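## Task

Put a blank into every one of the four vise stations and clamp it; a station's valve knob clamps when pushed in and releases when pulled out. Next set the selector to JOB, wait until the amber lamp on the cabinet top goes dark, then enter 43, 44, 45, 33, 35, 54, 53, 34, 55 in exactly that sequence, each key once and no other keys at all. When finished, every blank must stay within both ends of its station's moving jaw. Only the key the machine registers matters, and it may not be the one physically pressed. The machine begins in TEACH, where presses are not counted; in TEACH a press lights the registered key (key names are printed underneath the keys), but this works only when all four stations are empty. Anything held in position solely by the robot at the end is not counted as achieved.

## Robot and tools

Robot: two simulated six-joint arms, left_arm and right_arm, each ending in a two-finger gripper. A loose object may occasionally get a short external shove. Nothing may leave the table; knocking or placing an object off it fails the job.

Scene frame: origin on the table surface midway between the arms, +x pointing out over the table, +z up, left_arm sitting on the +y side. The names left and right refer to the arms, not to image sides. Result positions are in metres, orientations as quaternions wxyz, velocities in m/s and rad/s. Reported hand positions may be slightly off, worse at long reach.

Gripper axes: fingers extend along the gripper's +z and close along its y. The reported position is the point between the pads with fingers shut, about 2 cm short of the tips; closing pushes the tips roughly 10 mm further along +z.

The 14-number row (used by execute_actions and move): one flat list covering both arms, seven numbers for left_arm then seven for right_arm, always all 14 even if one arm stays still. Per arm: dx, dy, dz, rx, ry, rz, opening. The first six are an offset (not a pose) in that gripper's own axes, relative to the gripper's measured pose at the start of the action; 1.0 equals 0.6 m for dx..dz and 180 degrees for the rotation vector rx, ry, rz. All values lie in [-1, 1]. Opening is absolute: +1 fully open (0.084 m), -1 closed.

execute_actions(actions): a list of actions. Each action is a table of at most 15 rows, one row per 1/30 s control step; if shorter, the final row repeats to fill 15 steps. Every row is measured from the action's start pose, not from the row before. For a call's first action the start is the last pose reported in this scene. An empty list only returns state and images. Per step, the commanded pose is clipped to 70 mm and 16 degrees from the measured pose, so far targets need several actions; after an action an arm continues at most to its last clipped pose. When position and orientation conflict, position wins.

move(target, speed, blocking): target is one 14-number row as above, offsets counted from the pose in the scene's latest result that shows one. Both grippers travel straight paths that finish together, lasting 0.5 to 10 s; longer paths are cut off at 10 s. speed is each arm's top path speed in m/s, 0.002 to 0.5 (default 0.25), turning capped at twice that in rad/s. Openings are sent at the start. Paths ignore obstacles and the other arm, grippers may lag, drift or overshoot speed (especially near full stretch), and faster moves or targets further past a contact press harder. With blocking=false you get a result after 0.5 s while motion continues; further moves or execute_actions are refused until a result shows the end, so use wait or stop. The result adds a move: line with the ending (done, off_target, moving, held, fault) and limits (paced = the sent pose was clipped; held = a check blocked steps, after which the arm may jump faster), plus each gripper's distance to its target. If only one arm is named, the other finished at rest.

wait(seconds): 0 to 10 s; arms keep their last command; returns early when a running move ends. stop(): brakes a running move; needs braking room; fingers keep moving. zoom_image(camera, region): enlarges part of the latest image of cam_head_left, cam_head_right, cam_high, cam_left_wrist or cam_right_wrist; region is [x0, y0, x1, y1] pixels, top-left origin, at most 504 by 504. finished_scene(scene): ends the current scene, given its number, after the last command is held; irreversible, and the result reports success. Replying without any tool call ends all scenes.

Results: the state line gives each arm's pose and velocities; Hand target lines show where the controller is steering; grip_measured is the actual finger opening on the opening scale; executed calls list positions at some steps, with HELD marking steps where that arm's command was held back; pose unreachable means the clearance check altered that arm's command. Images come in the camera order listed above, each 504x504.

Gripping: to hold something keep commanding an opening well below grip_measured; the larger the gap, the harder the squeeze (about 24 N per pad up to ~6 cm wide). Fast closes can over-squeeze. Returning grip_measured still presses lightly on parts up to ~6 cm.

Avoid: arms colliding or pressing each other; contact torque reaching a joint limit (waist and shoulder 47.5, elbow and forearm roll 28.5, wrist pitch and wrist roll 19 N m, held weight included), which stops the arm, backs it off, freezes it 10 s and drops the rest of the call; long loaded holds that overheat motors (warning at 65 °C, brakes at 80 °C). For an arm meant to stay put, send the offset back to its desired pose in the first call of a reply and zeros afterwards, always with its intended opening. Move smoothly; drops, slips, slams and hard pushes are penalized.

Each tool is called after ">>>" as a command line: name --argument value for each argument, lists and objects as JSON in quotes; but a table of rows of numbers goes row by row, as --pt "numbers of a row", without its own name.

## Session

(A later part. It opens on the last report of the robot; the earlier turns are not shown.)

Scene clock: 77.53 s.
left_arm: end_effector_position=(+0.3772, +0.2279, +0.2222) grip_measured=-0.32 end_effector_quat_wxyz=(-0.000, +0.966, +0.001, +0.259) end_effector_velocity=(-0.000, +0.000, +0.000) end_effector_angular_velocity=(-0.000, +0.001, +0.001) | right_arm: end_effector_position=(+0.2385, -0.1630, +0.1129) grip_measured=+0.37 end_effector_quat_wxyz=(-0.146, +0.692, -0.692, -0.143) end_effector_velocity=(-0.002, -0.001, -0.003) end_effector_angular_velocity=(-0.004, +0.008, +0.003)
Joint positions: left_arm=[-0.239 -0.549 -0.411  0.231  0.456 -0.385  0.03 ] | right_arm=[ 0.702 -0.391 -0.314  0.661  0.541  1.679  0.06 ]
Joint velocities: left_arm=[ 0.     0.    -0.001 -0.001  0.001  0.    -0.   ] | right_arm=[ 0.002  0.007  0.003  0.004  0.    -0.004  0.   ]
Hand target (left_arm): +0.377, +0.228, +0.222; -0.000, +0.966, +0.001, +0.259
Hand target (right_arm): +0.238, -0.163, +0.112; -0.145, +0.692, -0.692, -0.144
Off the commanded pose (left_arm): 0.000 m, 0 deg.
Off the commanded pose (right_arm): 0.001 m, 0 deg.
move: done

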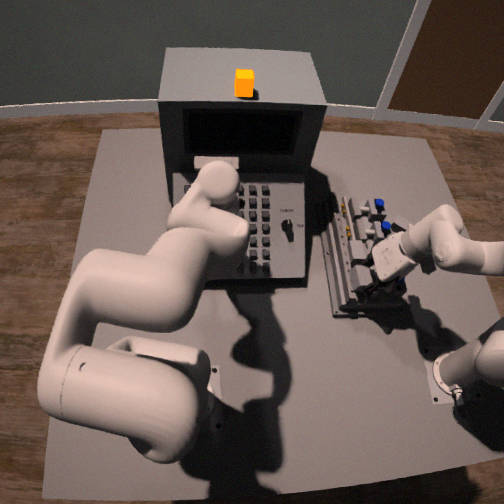

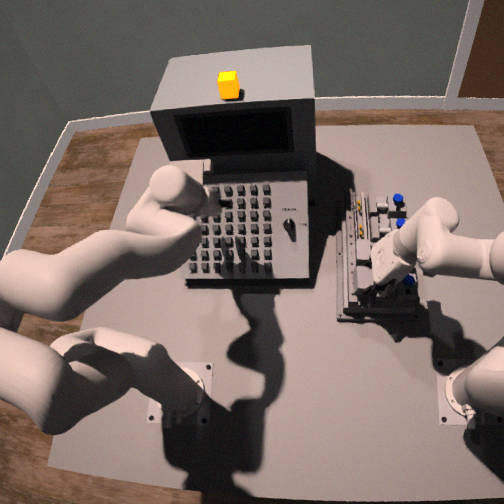

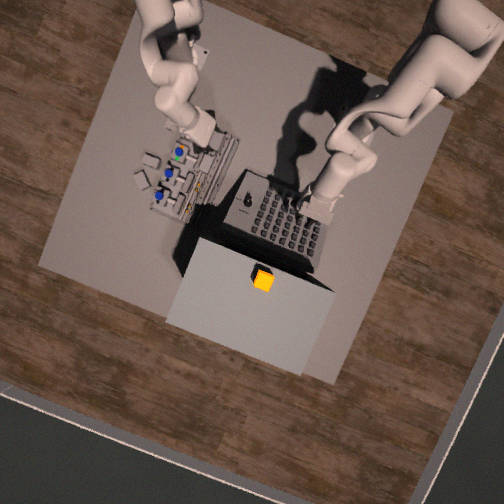

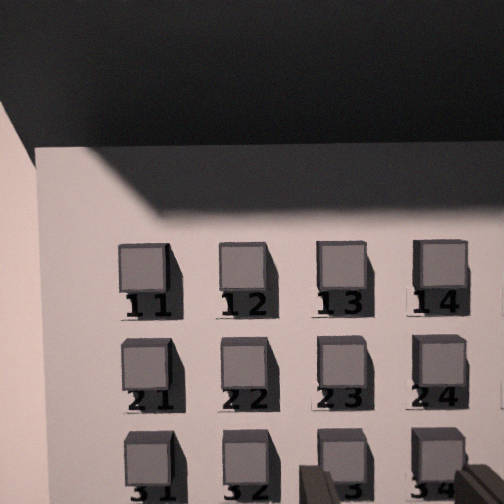

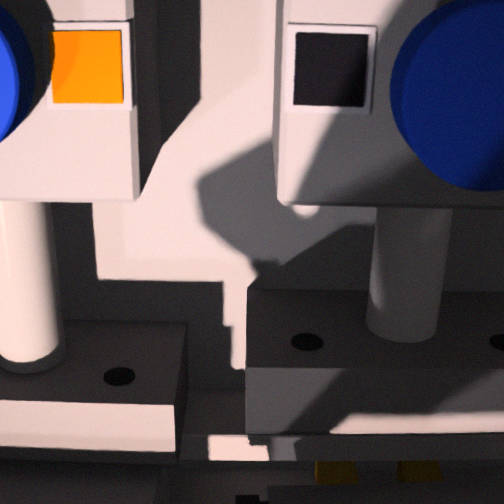

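>>> move --target '[0,0,0,0,0,0,-0.3,0.013,0,-0.0085,0,0,0,0.1]' --speed 0.05

>>> move --target '[0,0,0,0,0,0,-0.3,0.0055,0,0.012,0,0,0,0.1]' --speed 0.04

>>> zoom_image --camera "cam_head_left" --region '[320,230,420,330]'

Scene clock: 79.43 s.
left_arm: end_effector_position=(+0.3772, +0.2279, +0.2222) grip_measured=-0.32 end_effector_quat_wxyz=(-0.000, +0.966, +0.001, +0.259) end_effector_velocity=(+0.000, -0.000, +0.000) end_effector_angular_velocity=(-0.000, -0.001, -0.001) | right_arm: end_effector_position=(+0.2383, -0.1722, +0.1141) grip_measured=+0.37 end_effector_quat_wxyz=(-0.145, +0.692, -0.692, -0.143) end_effector_velocity=(+0.001, +0.000, +0.001) end_effector_angular_velocity=(+0.002, -0.003, +0.000)
Joint positions: left_arm=[-0.239 -0.549 -0.411  0.231  0.456 -0.385  0.03 ] | right_arm=[ 0.673 -0.417 -0.3    0.65   0.563  1.665  0.06 ]
Joint velocities: left_arm=[-0.001 -0.    -0.001  0.001 -0.    -0.     0.   ] | right_arm=[-0.002 -0.002 -0.002 -0.001  0.001 -0.001  0.   ]
Hand target (left_arm): +0.377, +0.228, +0.222; -0.000, +0.966, +0.001, +0.259
Hand target (right_arm): +0.239, -0.172, +0.114; -0.146, +0.692, -0.692, -0.143
Off the commanded pose (left_arm): 0.000 m, 0 deg.
Off the commanded pose (right_arm): 0.000 m, 0 deg.
move: done

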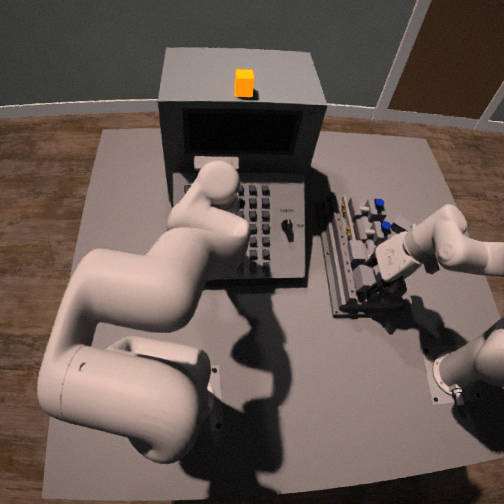

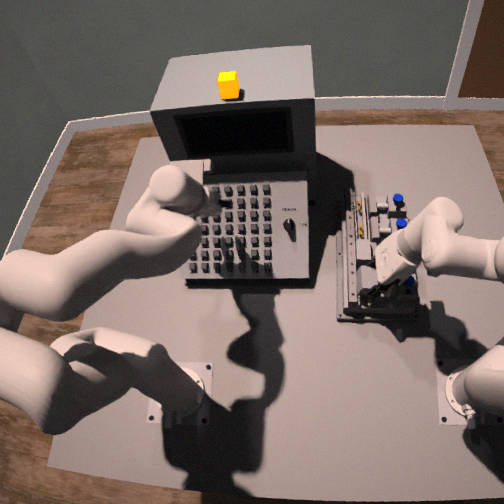

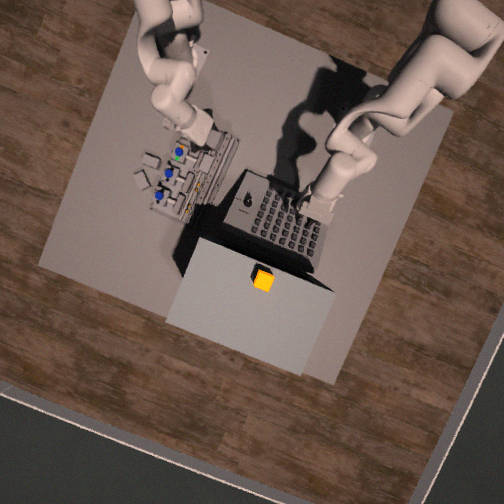

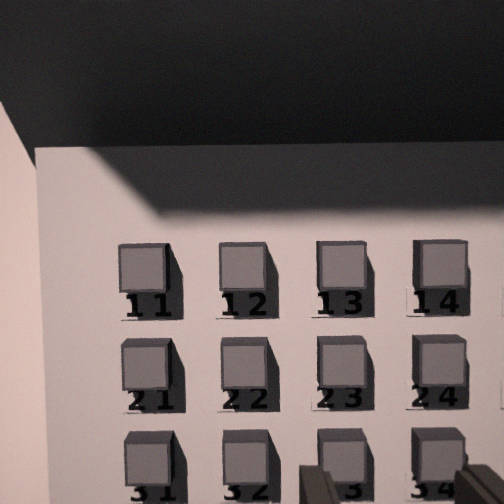

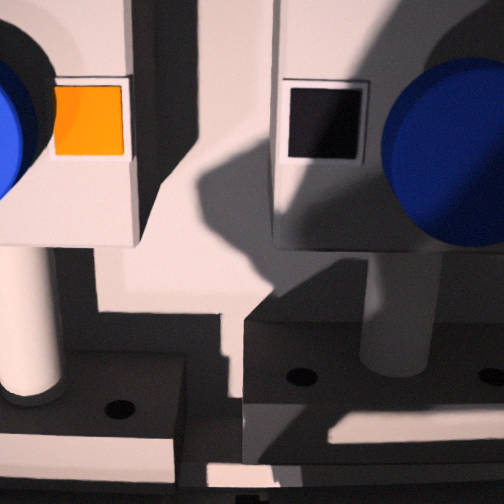

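Scene clock: 80.20 s.
left_arm: end_effector_position=(+0.3772, +0.2279, +0.2222) grip_measured=-0.32 end_effector_quat_wxyz=(-0.000, +0.966, +0.001, +0.259) end_effector_velocity=(-0.000, +0.000, +0.000) end_effector_angular_velocity=(-0.001, +0.001, +0.001) | right_arm: end_effector_position=(+0.2391, -0.1722, +0.1070) grip_measured=+0.37 end_effector_quat_wxyz=(-0.147, +0.692, -0.693, -0.143) end_effector_velocity=(-0.002, -0.000, -0.003) end_effector_angular_velocity=(-0.003, +0.004, +0.005)
Joint positions: left_arm=[-0.239 -0.549 -0.411  0.231  0.456 -0.385  0.03 ] | right_arm=[ 0.679 -0.392 -0.297  0.68   0.535  1.637  0.06 ]
Joint velocities: left_arm=[ 0.    -0.001 -0.    -0.002  0.001 -0.    -0.   ] | right_arm=[ 0.003  0.006  0.002  0.004 -0.002 -0.006 -0.   ]
Hand target (left_arm): +0.377, +0.228, +0.222; -0.000, +0.966, +0.001, +0.259
Hand target (right_arm): +0.238, -0.172, +0.106; -0.145, +0.692, -0.692, -0.143
Off the commanded pose (left_arm): 0.000 m, 0 deg.
Off the commanded pose (right_arm): 0.001 m, 0 deg.
move: done

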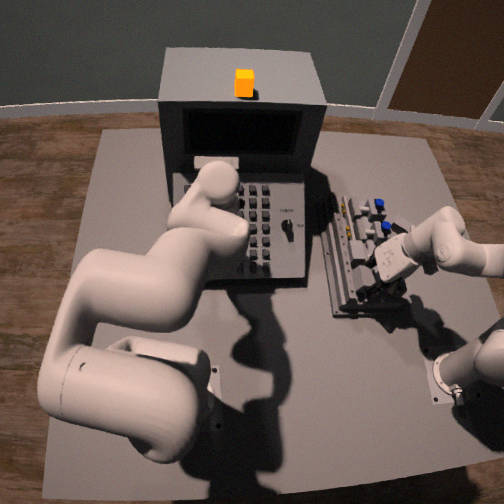

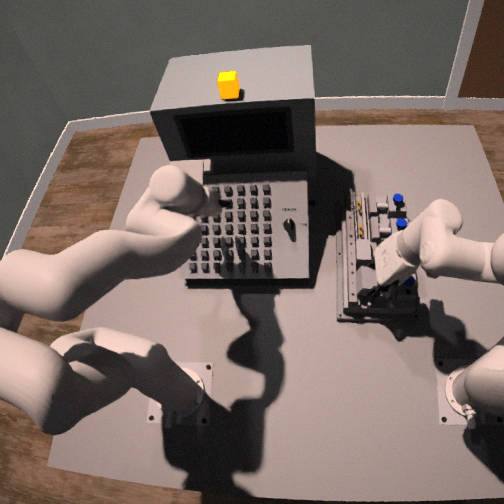

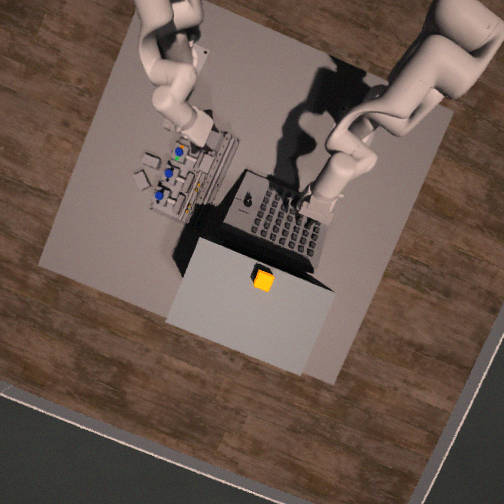

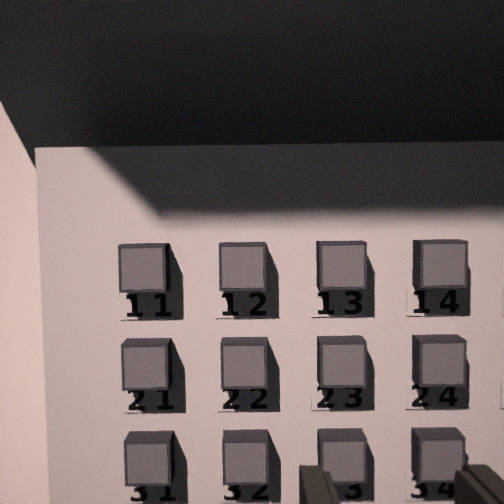

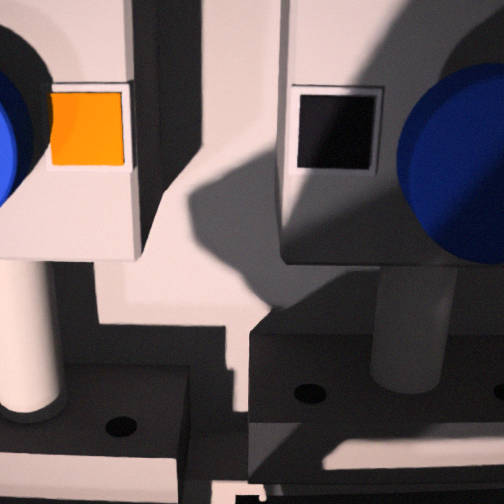

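Region (320, 230, 420, 330) of cam_head_left's 504x504 image, scaled by 5.040, with more detail than that image has.

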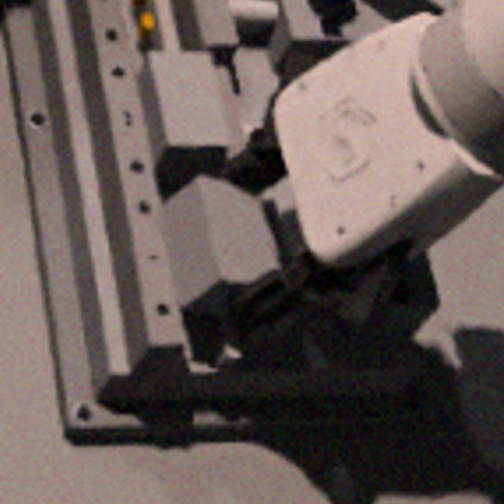

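>>> move --target '[0,0,0,0,0,0,-0.3,-0.04,0,-0.09,0,0,0,0.1]' --speed 0.15

>>> move --target '[0,0,0,0,0,0,-0.3,0,0,0,0,0.19,0,0.1]' --speed 0.3

>>> zoom_image --camera "cam_head_right" --region '[320,200,460,340]'

Scene clock: 82.00 s.
left_arm: end_effector_position=(+0.3772, +0.2279, +0.2222) grip_measured=-0.32 end_effector_quat_wxyz=(-0.000, +0.966, +0.001, +0.259) end_effector_velocity=(+0.000, +0.000, +0.000) end_effector_angular_velocity=(-0.001, -0.001, +0.000) | right_arm: end_effector_position=(+0.2389, -0.1719, +0.1656) grip_measured=+0.37 end_effector_quat_wxyz=(-0.146, +0.692, -0.693, -0.143) end_effector_velocity=(+0.000, +0.000, +0.003) end_effector_angular_velocity=(-0.000, -0.002, +0.001)
Joint positions: left_arm=[-0.239 -0.549 -0.411  0.231  0.456 -0.385  0.03 ] | right_arm=[ 0.633 -0.557 -0.356  0.514  0.741  1.803  0.06 ]
Joint velocities: left_arm=[ 0.    -0.001  0.    -0.    -0.001 -0.    -0.   ] | right_arm=[-0.001 -0.005 -0.005 -0.005  0.008  0.005  0.   ]
Hand target (left_arm): +0.377, +0.228, +0.222; -0.000, +0.966, +0.001, +0.259
Hand target (right_arm): +0.239, -0.172, +0.166; -0.147, +0.692, -0.693, -0.143
Off the commanded pose (left_arm): 0.000 m, 0 deg.
Off the commanded pose (right_arm): 0.001 m, 0 deg.
move: done

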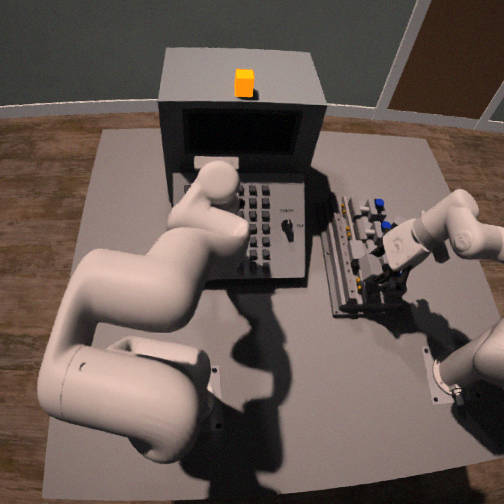

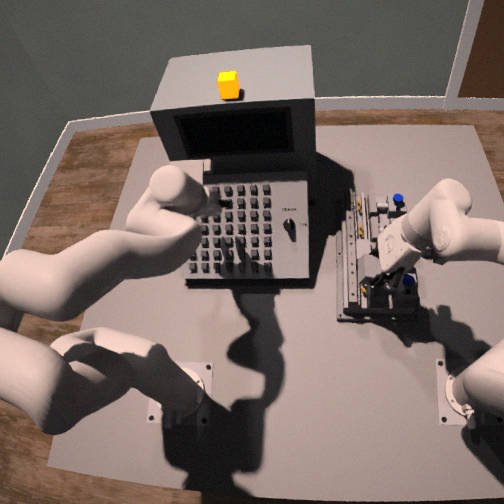

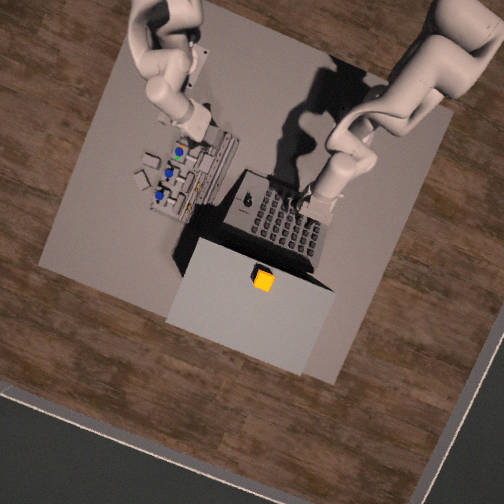

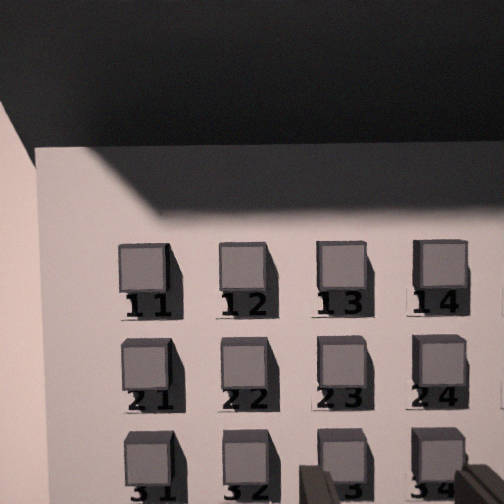

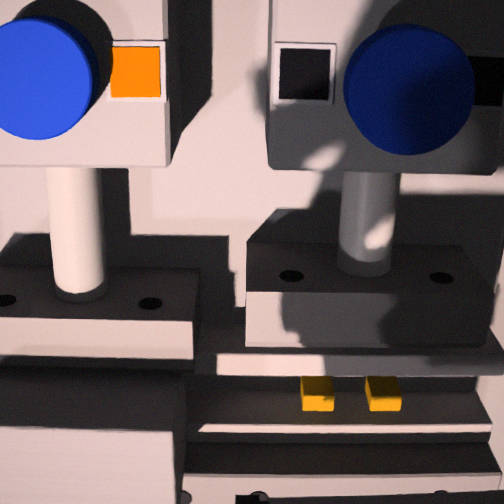

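Scene clock: 83.53 s.
left_arm: end_effector_position=(+0.3772, +0.2279, +0.2222) grip_measured=-0.32 end_effector_quat_wxyz=(-0.000, +0.966, +0.001, +0.259) end_effector_velocity=(-0.001, +0.000, -0.000) end_effector_angular_velocity=(-0.000, +0.002, +0.000) | right_arm: end_effector_position=(+0.2389, -0.1714, +0.1657) grip_measured=+0.37 end_effector_quat_wxyz=(+0.063, +0.704, -0.705, +0.066) end_effector_velocity=(+0.000, +0.001, +0.000) end_effector_angular_velocity=(-0.008, +0.001, -0.001)
Joint positions: left_arm=[-0.239 -0.549 -0.411  0.231  0.456 -0.385  0.03 ] | right_arm=[ 0.874 -0.268 -0.695 -0.142  1.098  2.47   0.06 ]
Joint velocities: left_arm=[-0.    -0.001  0.001 -0.001  0.001  0.    -0.   ] | right_arm=[ 0.004  0.008 -0.009 -0.004  0.009  0.007 -0.   ]
Hand target (left_arm): +0.377, +0.228, +0.222; -0.000, +0.966, +0.001, +0.259
Hand target (right_arm): +0.239, -0.171, +0.166; +0.063, +0.704, -0.705, +0.066
Off the commanded pose (left_arm): 0.000 m, 0 deg.
Off the commanded pose (right_arm): 0.000 m, 0 deg.
move: done

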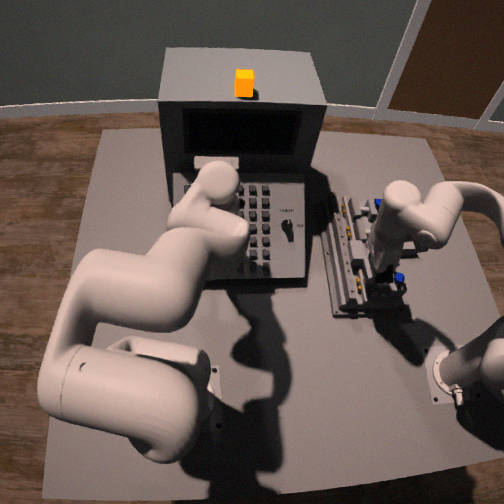

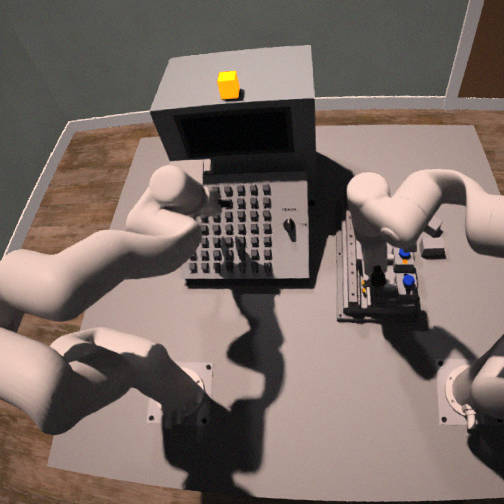

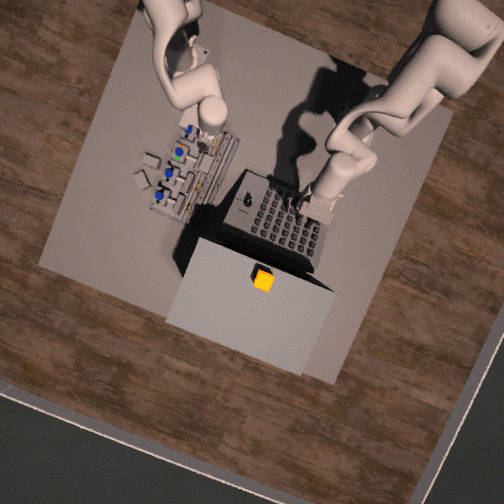

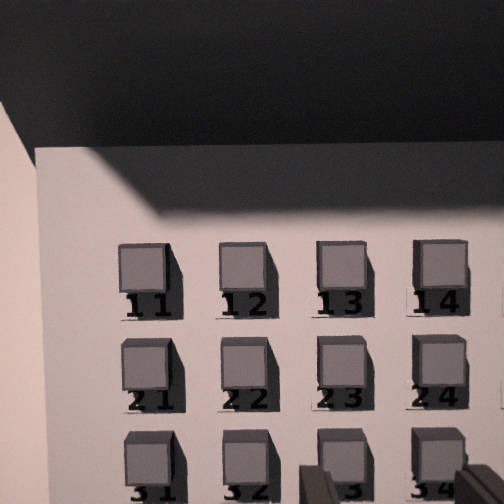

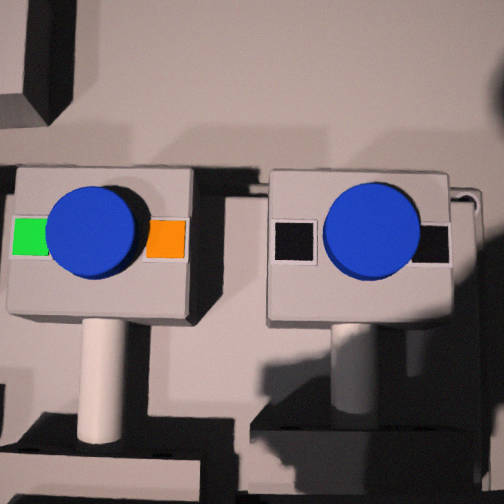

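Region (320, 200, 460, 340) of cam_head_right's 504x504 image, scaled by 3.600, with more detail than that image has.

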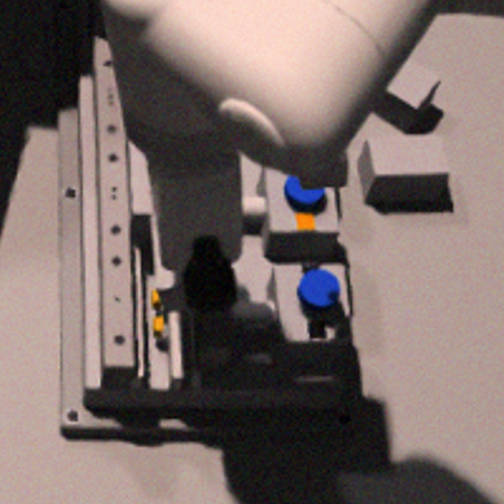

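>>> move --target '[0,0,0,0,0,0,-0.3,0.344,-0.05,0.064,0,0,0,0.1]' --speed 0.3

>>> move --target '[0,0,0,0,0,0,-0.3,-0.035,0,0.188,0,0,0,0.1]' --speed 0.15

>>> zoom_image --camera "cam_head_left" --region '[384,220,504,340]'

Scene clock: 85.67 s.
left_arm: end_effector_position=(+0.3772, +0.2279, +0.2222) grip_measured=-0.32 end_effector_quat_wxyz=(-0.000, +0.966, +0.001, +0.259) end_effector_velocity=(-0.000, -0.000, -0.000) end_effector_angular_velocity=(+0.000, +0.001, -0.001) | right_arm: end_effector_position=(+0.2686, -0.3815, +0.1655) grip_measured=+0.37 end_effector_quat_wxyz=(+0.063, +0.704, -0.705, +0.067) end_effector_velocity=(+0.001, -0.002, +0.001) end_effector_angular_velocity=(+0.004, -0.001, +0.000)
Joint positions: left_arm=[-0.239 -0.549 -0.411  0.231  0.456 -0.385  0.03 ] | right_arm=[ 0.268 -0.602 -0.413 -0.207  1.06   1.896  0.06 ]
Joint velocities: left_arm=[-0.001  0.     0.     0.     0.     0.    -0.   ] | right_arm=[-0.011 -0.    -0.001  0.004 -0.002 -0.012  0.   ]
Hand target (left_arm): +0.377, +0.228, +0.222; -0.000, +0.966, +0.001, +0.259
Hand target (right_arm): +0.269, -0.382, +0.166; +0.063, +0.704, -0.705, +0.066
Off the commanded pose (left_arm): 0.000 m, 0 deg.
Off the commanded pose (right_arm): 0.000 m, 0 deg.
move: done

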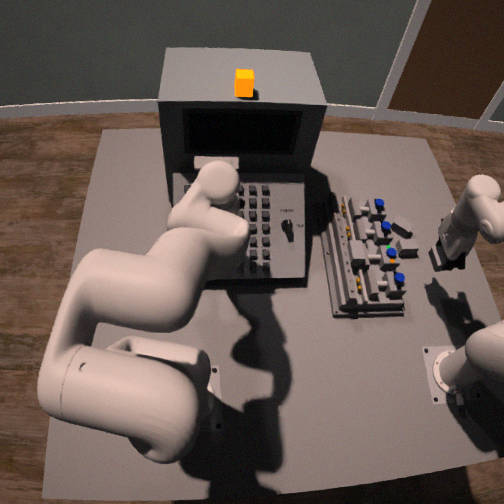

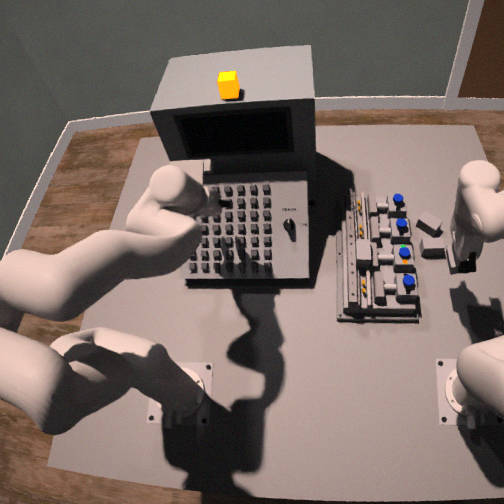

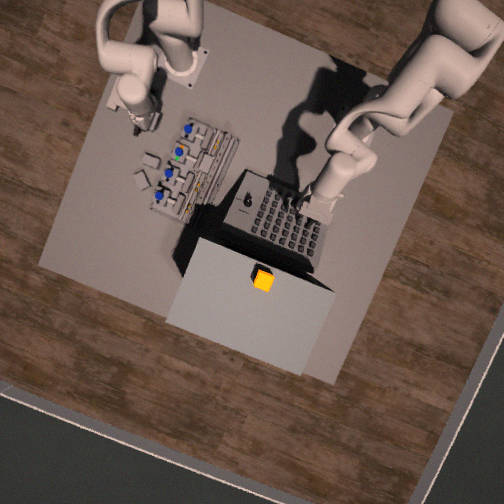

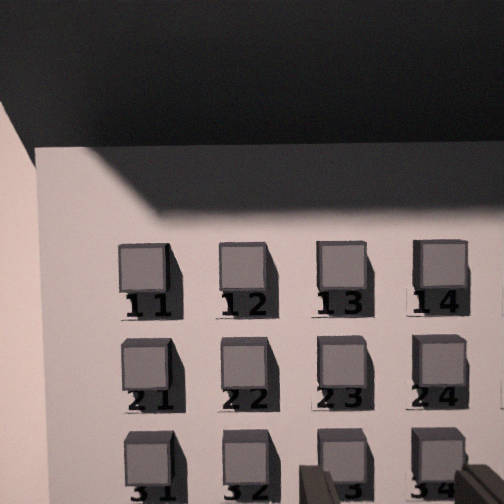

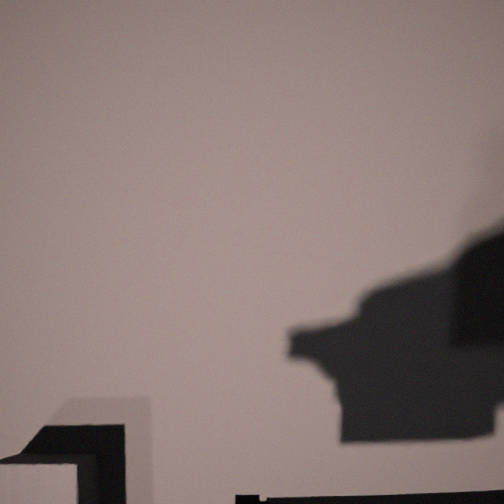

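Scene clock: 87.00 s.
left_arm: end_effector_position=(+0.3772, +0.2279, +0.2222) grip_measured=-0.32 end_effector_quat_wxyz=(-0.000, +0.966, +0.001, +0.259) end_effector_velocity=(+0.001, -0.000, +0.001) end_effector_angular_velocity=(+0.000, -0.003, -0.002) | right_arm: end_effector_position=(+0.2688, -0.3811, +0.0511) grip_measured=+0.37 end_effector_quat_wxyz=(+0.063, +0.704, -0.704, +0.066) end_effector_velocity=(+0.001, -0.000, -0.002) end_effector_angular_velocity=(-0.001, +0.001, -0.000)
Joint positions: left_arm=[-0.239 -0.549 -0.411  0.231  0.456 -0.385  0.03 ] | right_arm=[ 0.227 -0.286 -0.266 -0.322  0.604  2.019  0.06 ]
Joint velocities: left_arm=[-0.     0.    -0.001  0.001 -0.002  0.    -0.   ] | right_arm=[-0.002  0.012 -0.002 -0.007 -0.009  0.006 -0.   ]
Hand target (left_arm): +0.377, +0.228, +0.222; -0.000, +0.966, +0.001, +0.259
Hand target (right_arm): +0.269, -0.381, +0.051; +0.063, +0.704, -0.704, +0.066
Off the commanded pose (left_arm): 0.000 m, 0 deg.
Off the commanded pose (right_arm): 0.001 m, 0 deg.
move: done

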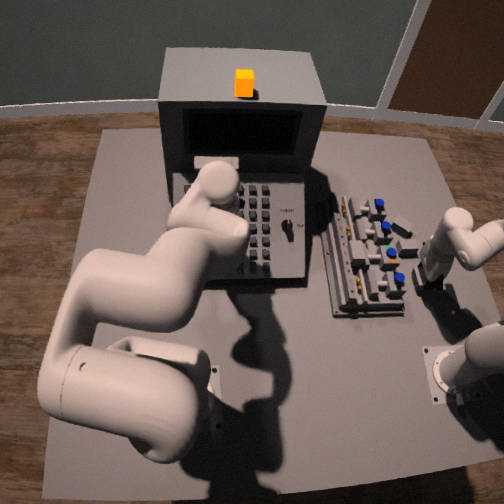

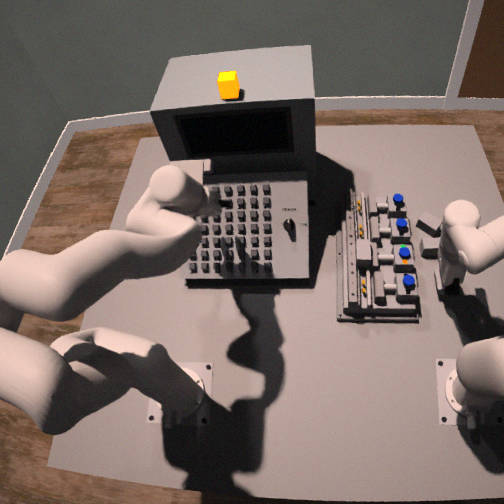

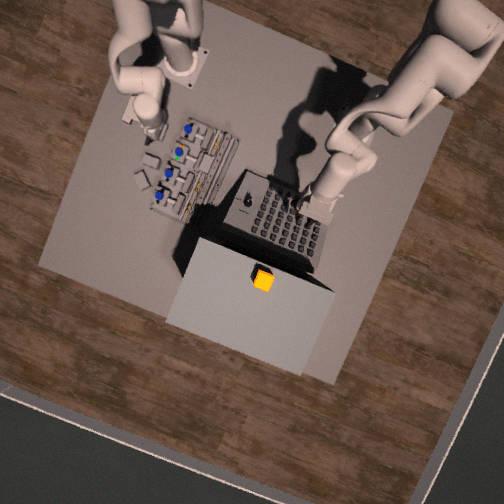

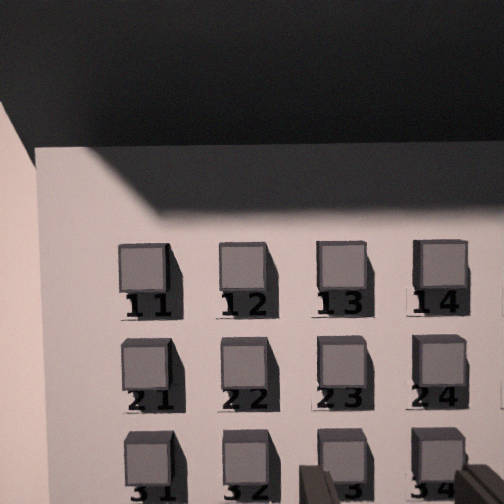

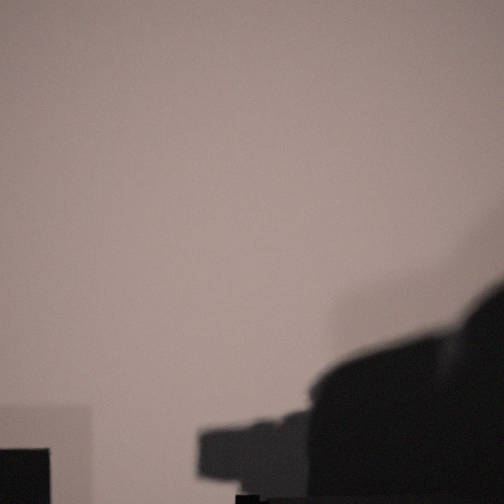

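Region (384, 220, 504, 340) of cam_head_left's 504x504 image, scaled by 4.200, with more detail than that image has.

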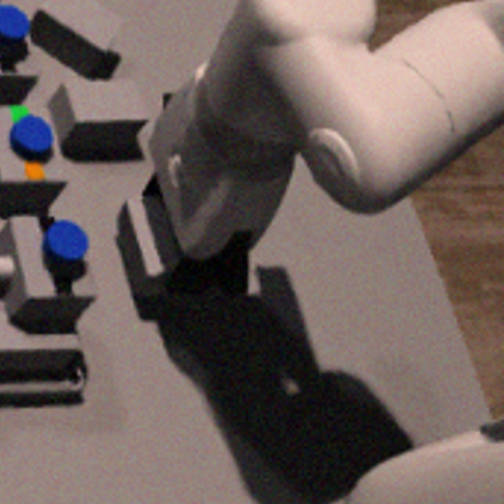

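Still airborne; lower slowly.

>>> move --target '[0,0,0,0,0,0,-0.3,-0.006,0,0.032,0,0,0,0.1]' --speed 0.04

Scene clock: 88.20 s.
left_arm: end_effector_position=(+0.3772, +0.2279, +0.2222) grip_measured=-0.32 end_effector_quat_wxyz=(-0.000, +0.966, +0.001, +0.259) end_effector_velocity=(-0.000, +0.000, -0.000) end_effector_angular_velocity=(-0.001, +0.001, +0.001) | right_arm: end_effector_position=(+0.2694, -0.3808, +0.0323) grip_measured=+0.37 end_effector_quat_wxyz=(+0.062, +0.704, -0.704, +0.067) end_effector_velocity=(-0.001, -0.000, -0.001) end_effector_angular_velocity=(-0.003, +0.002, +0.003)
Joint positions: left_arm=[-0.239 -0.549 -0.411  0.231  0.456 -0.385  0.03 ] | right_arm=[ 0.213 -0.205 -0.262 -0.37   0.521  2.061  0.06 ]
Joint velocities: left_arm=[ 0.     0.     0.    -0.001  0.001 -0.    -0.   ] | right_arm=[ 0.     0.004  0.001 -0.007 -0.001  0.004 -0.   ]
Hand target (left_arm): +0.377, +0.228, +0.222; -0.000, +0.966, +0.001, +0.259
Hand target (right_arm): +0.269, -0.381, +0.032; +0.063, +0.704, -0.704, +0.066
Off the commanded pose (left_arm): 0.000 m, 0 deg.
Off the commanded pose (right_arm): 0.001 m, 0 deg.
move: done

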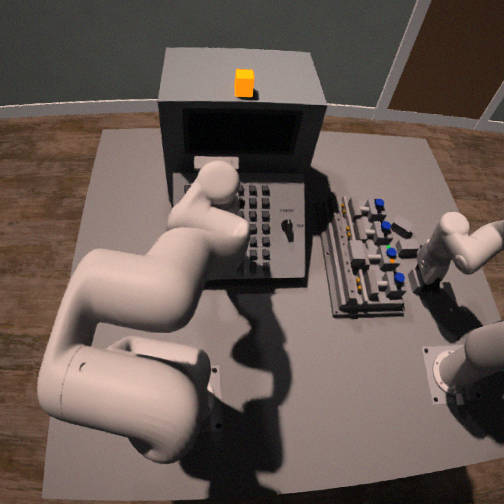

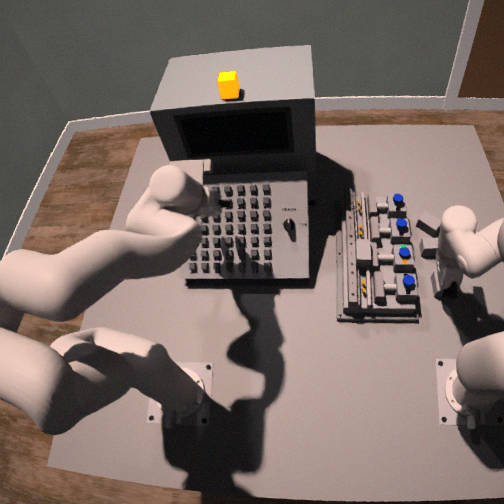

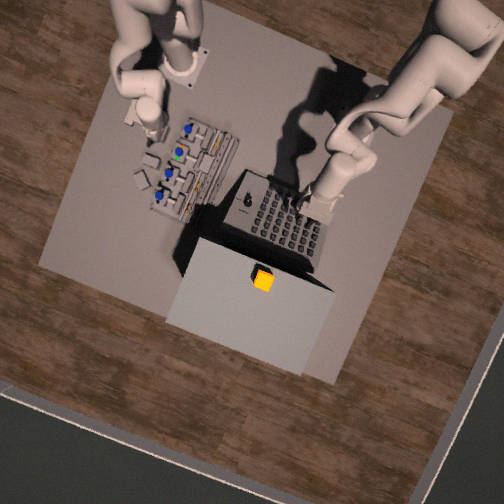

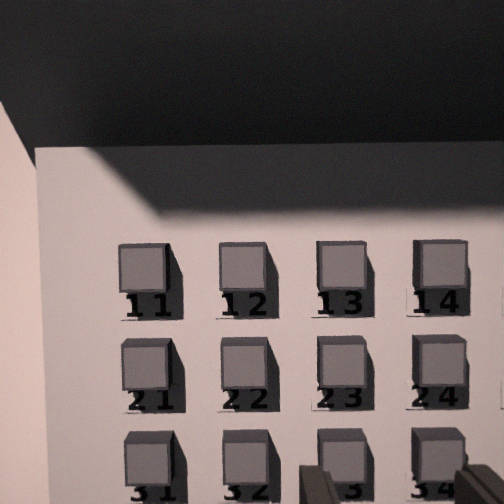

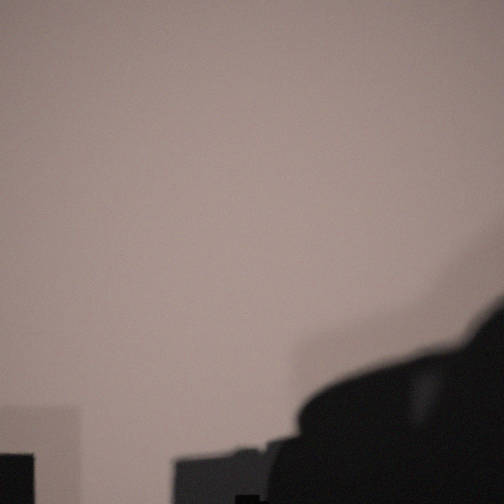

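>>> zoom_image --camera "cam_head_left" --region '[390,240,470,320]'

Region (390, 240, 470, 320) of cam_head_left's 504x504 image, scaled by 6.300, with more detail than that image has.

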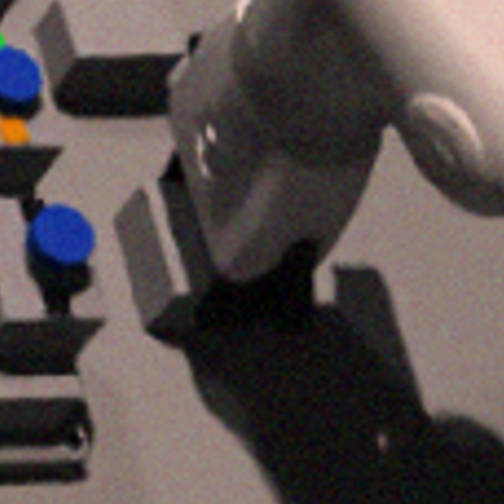

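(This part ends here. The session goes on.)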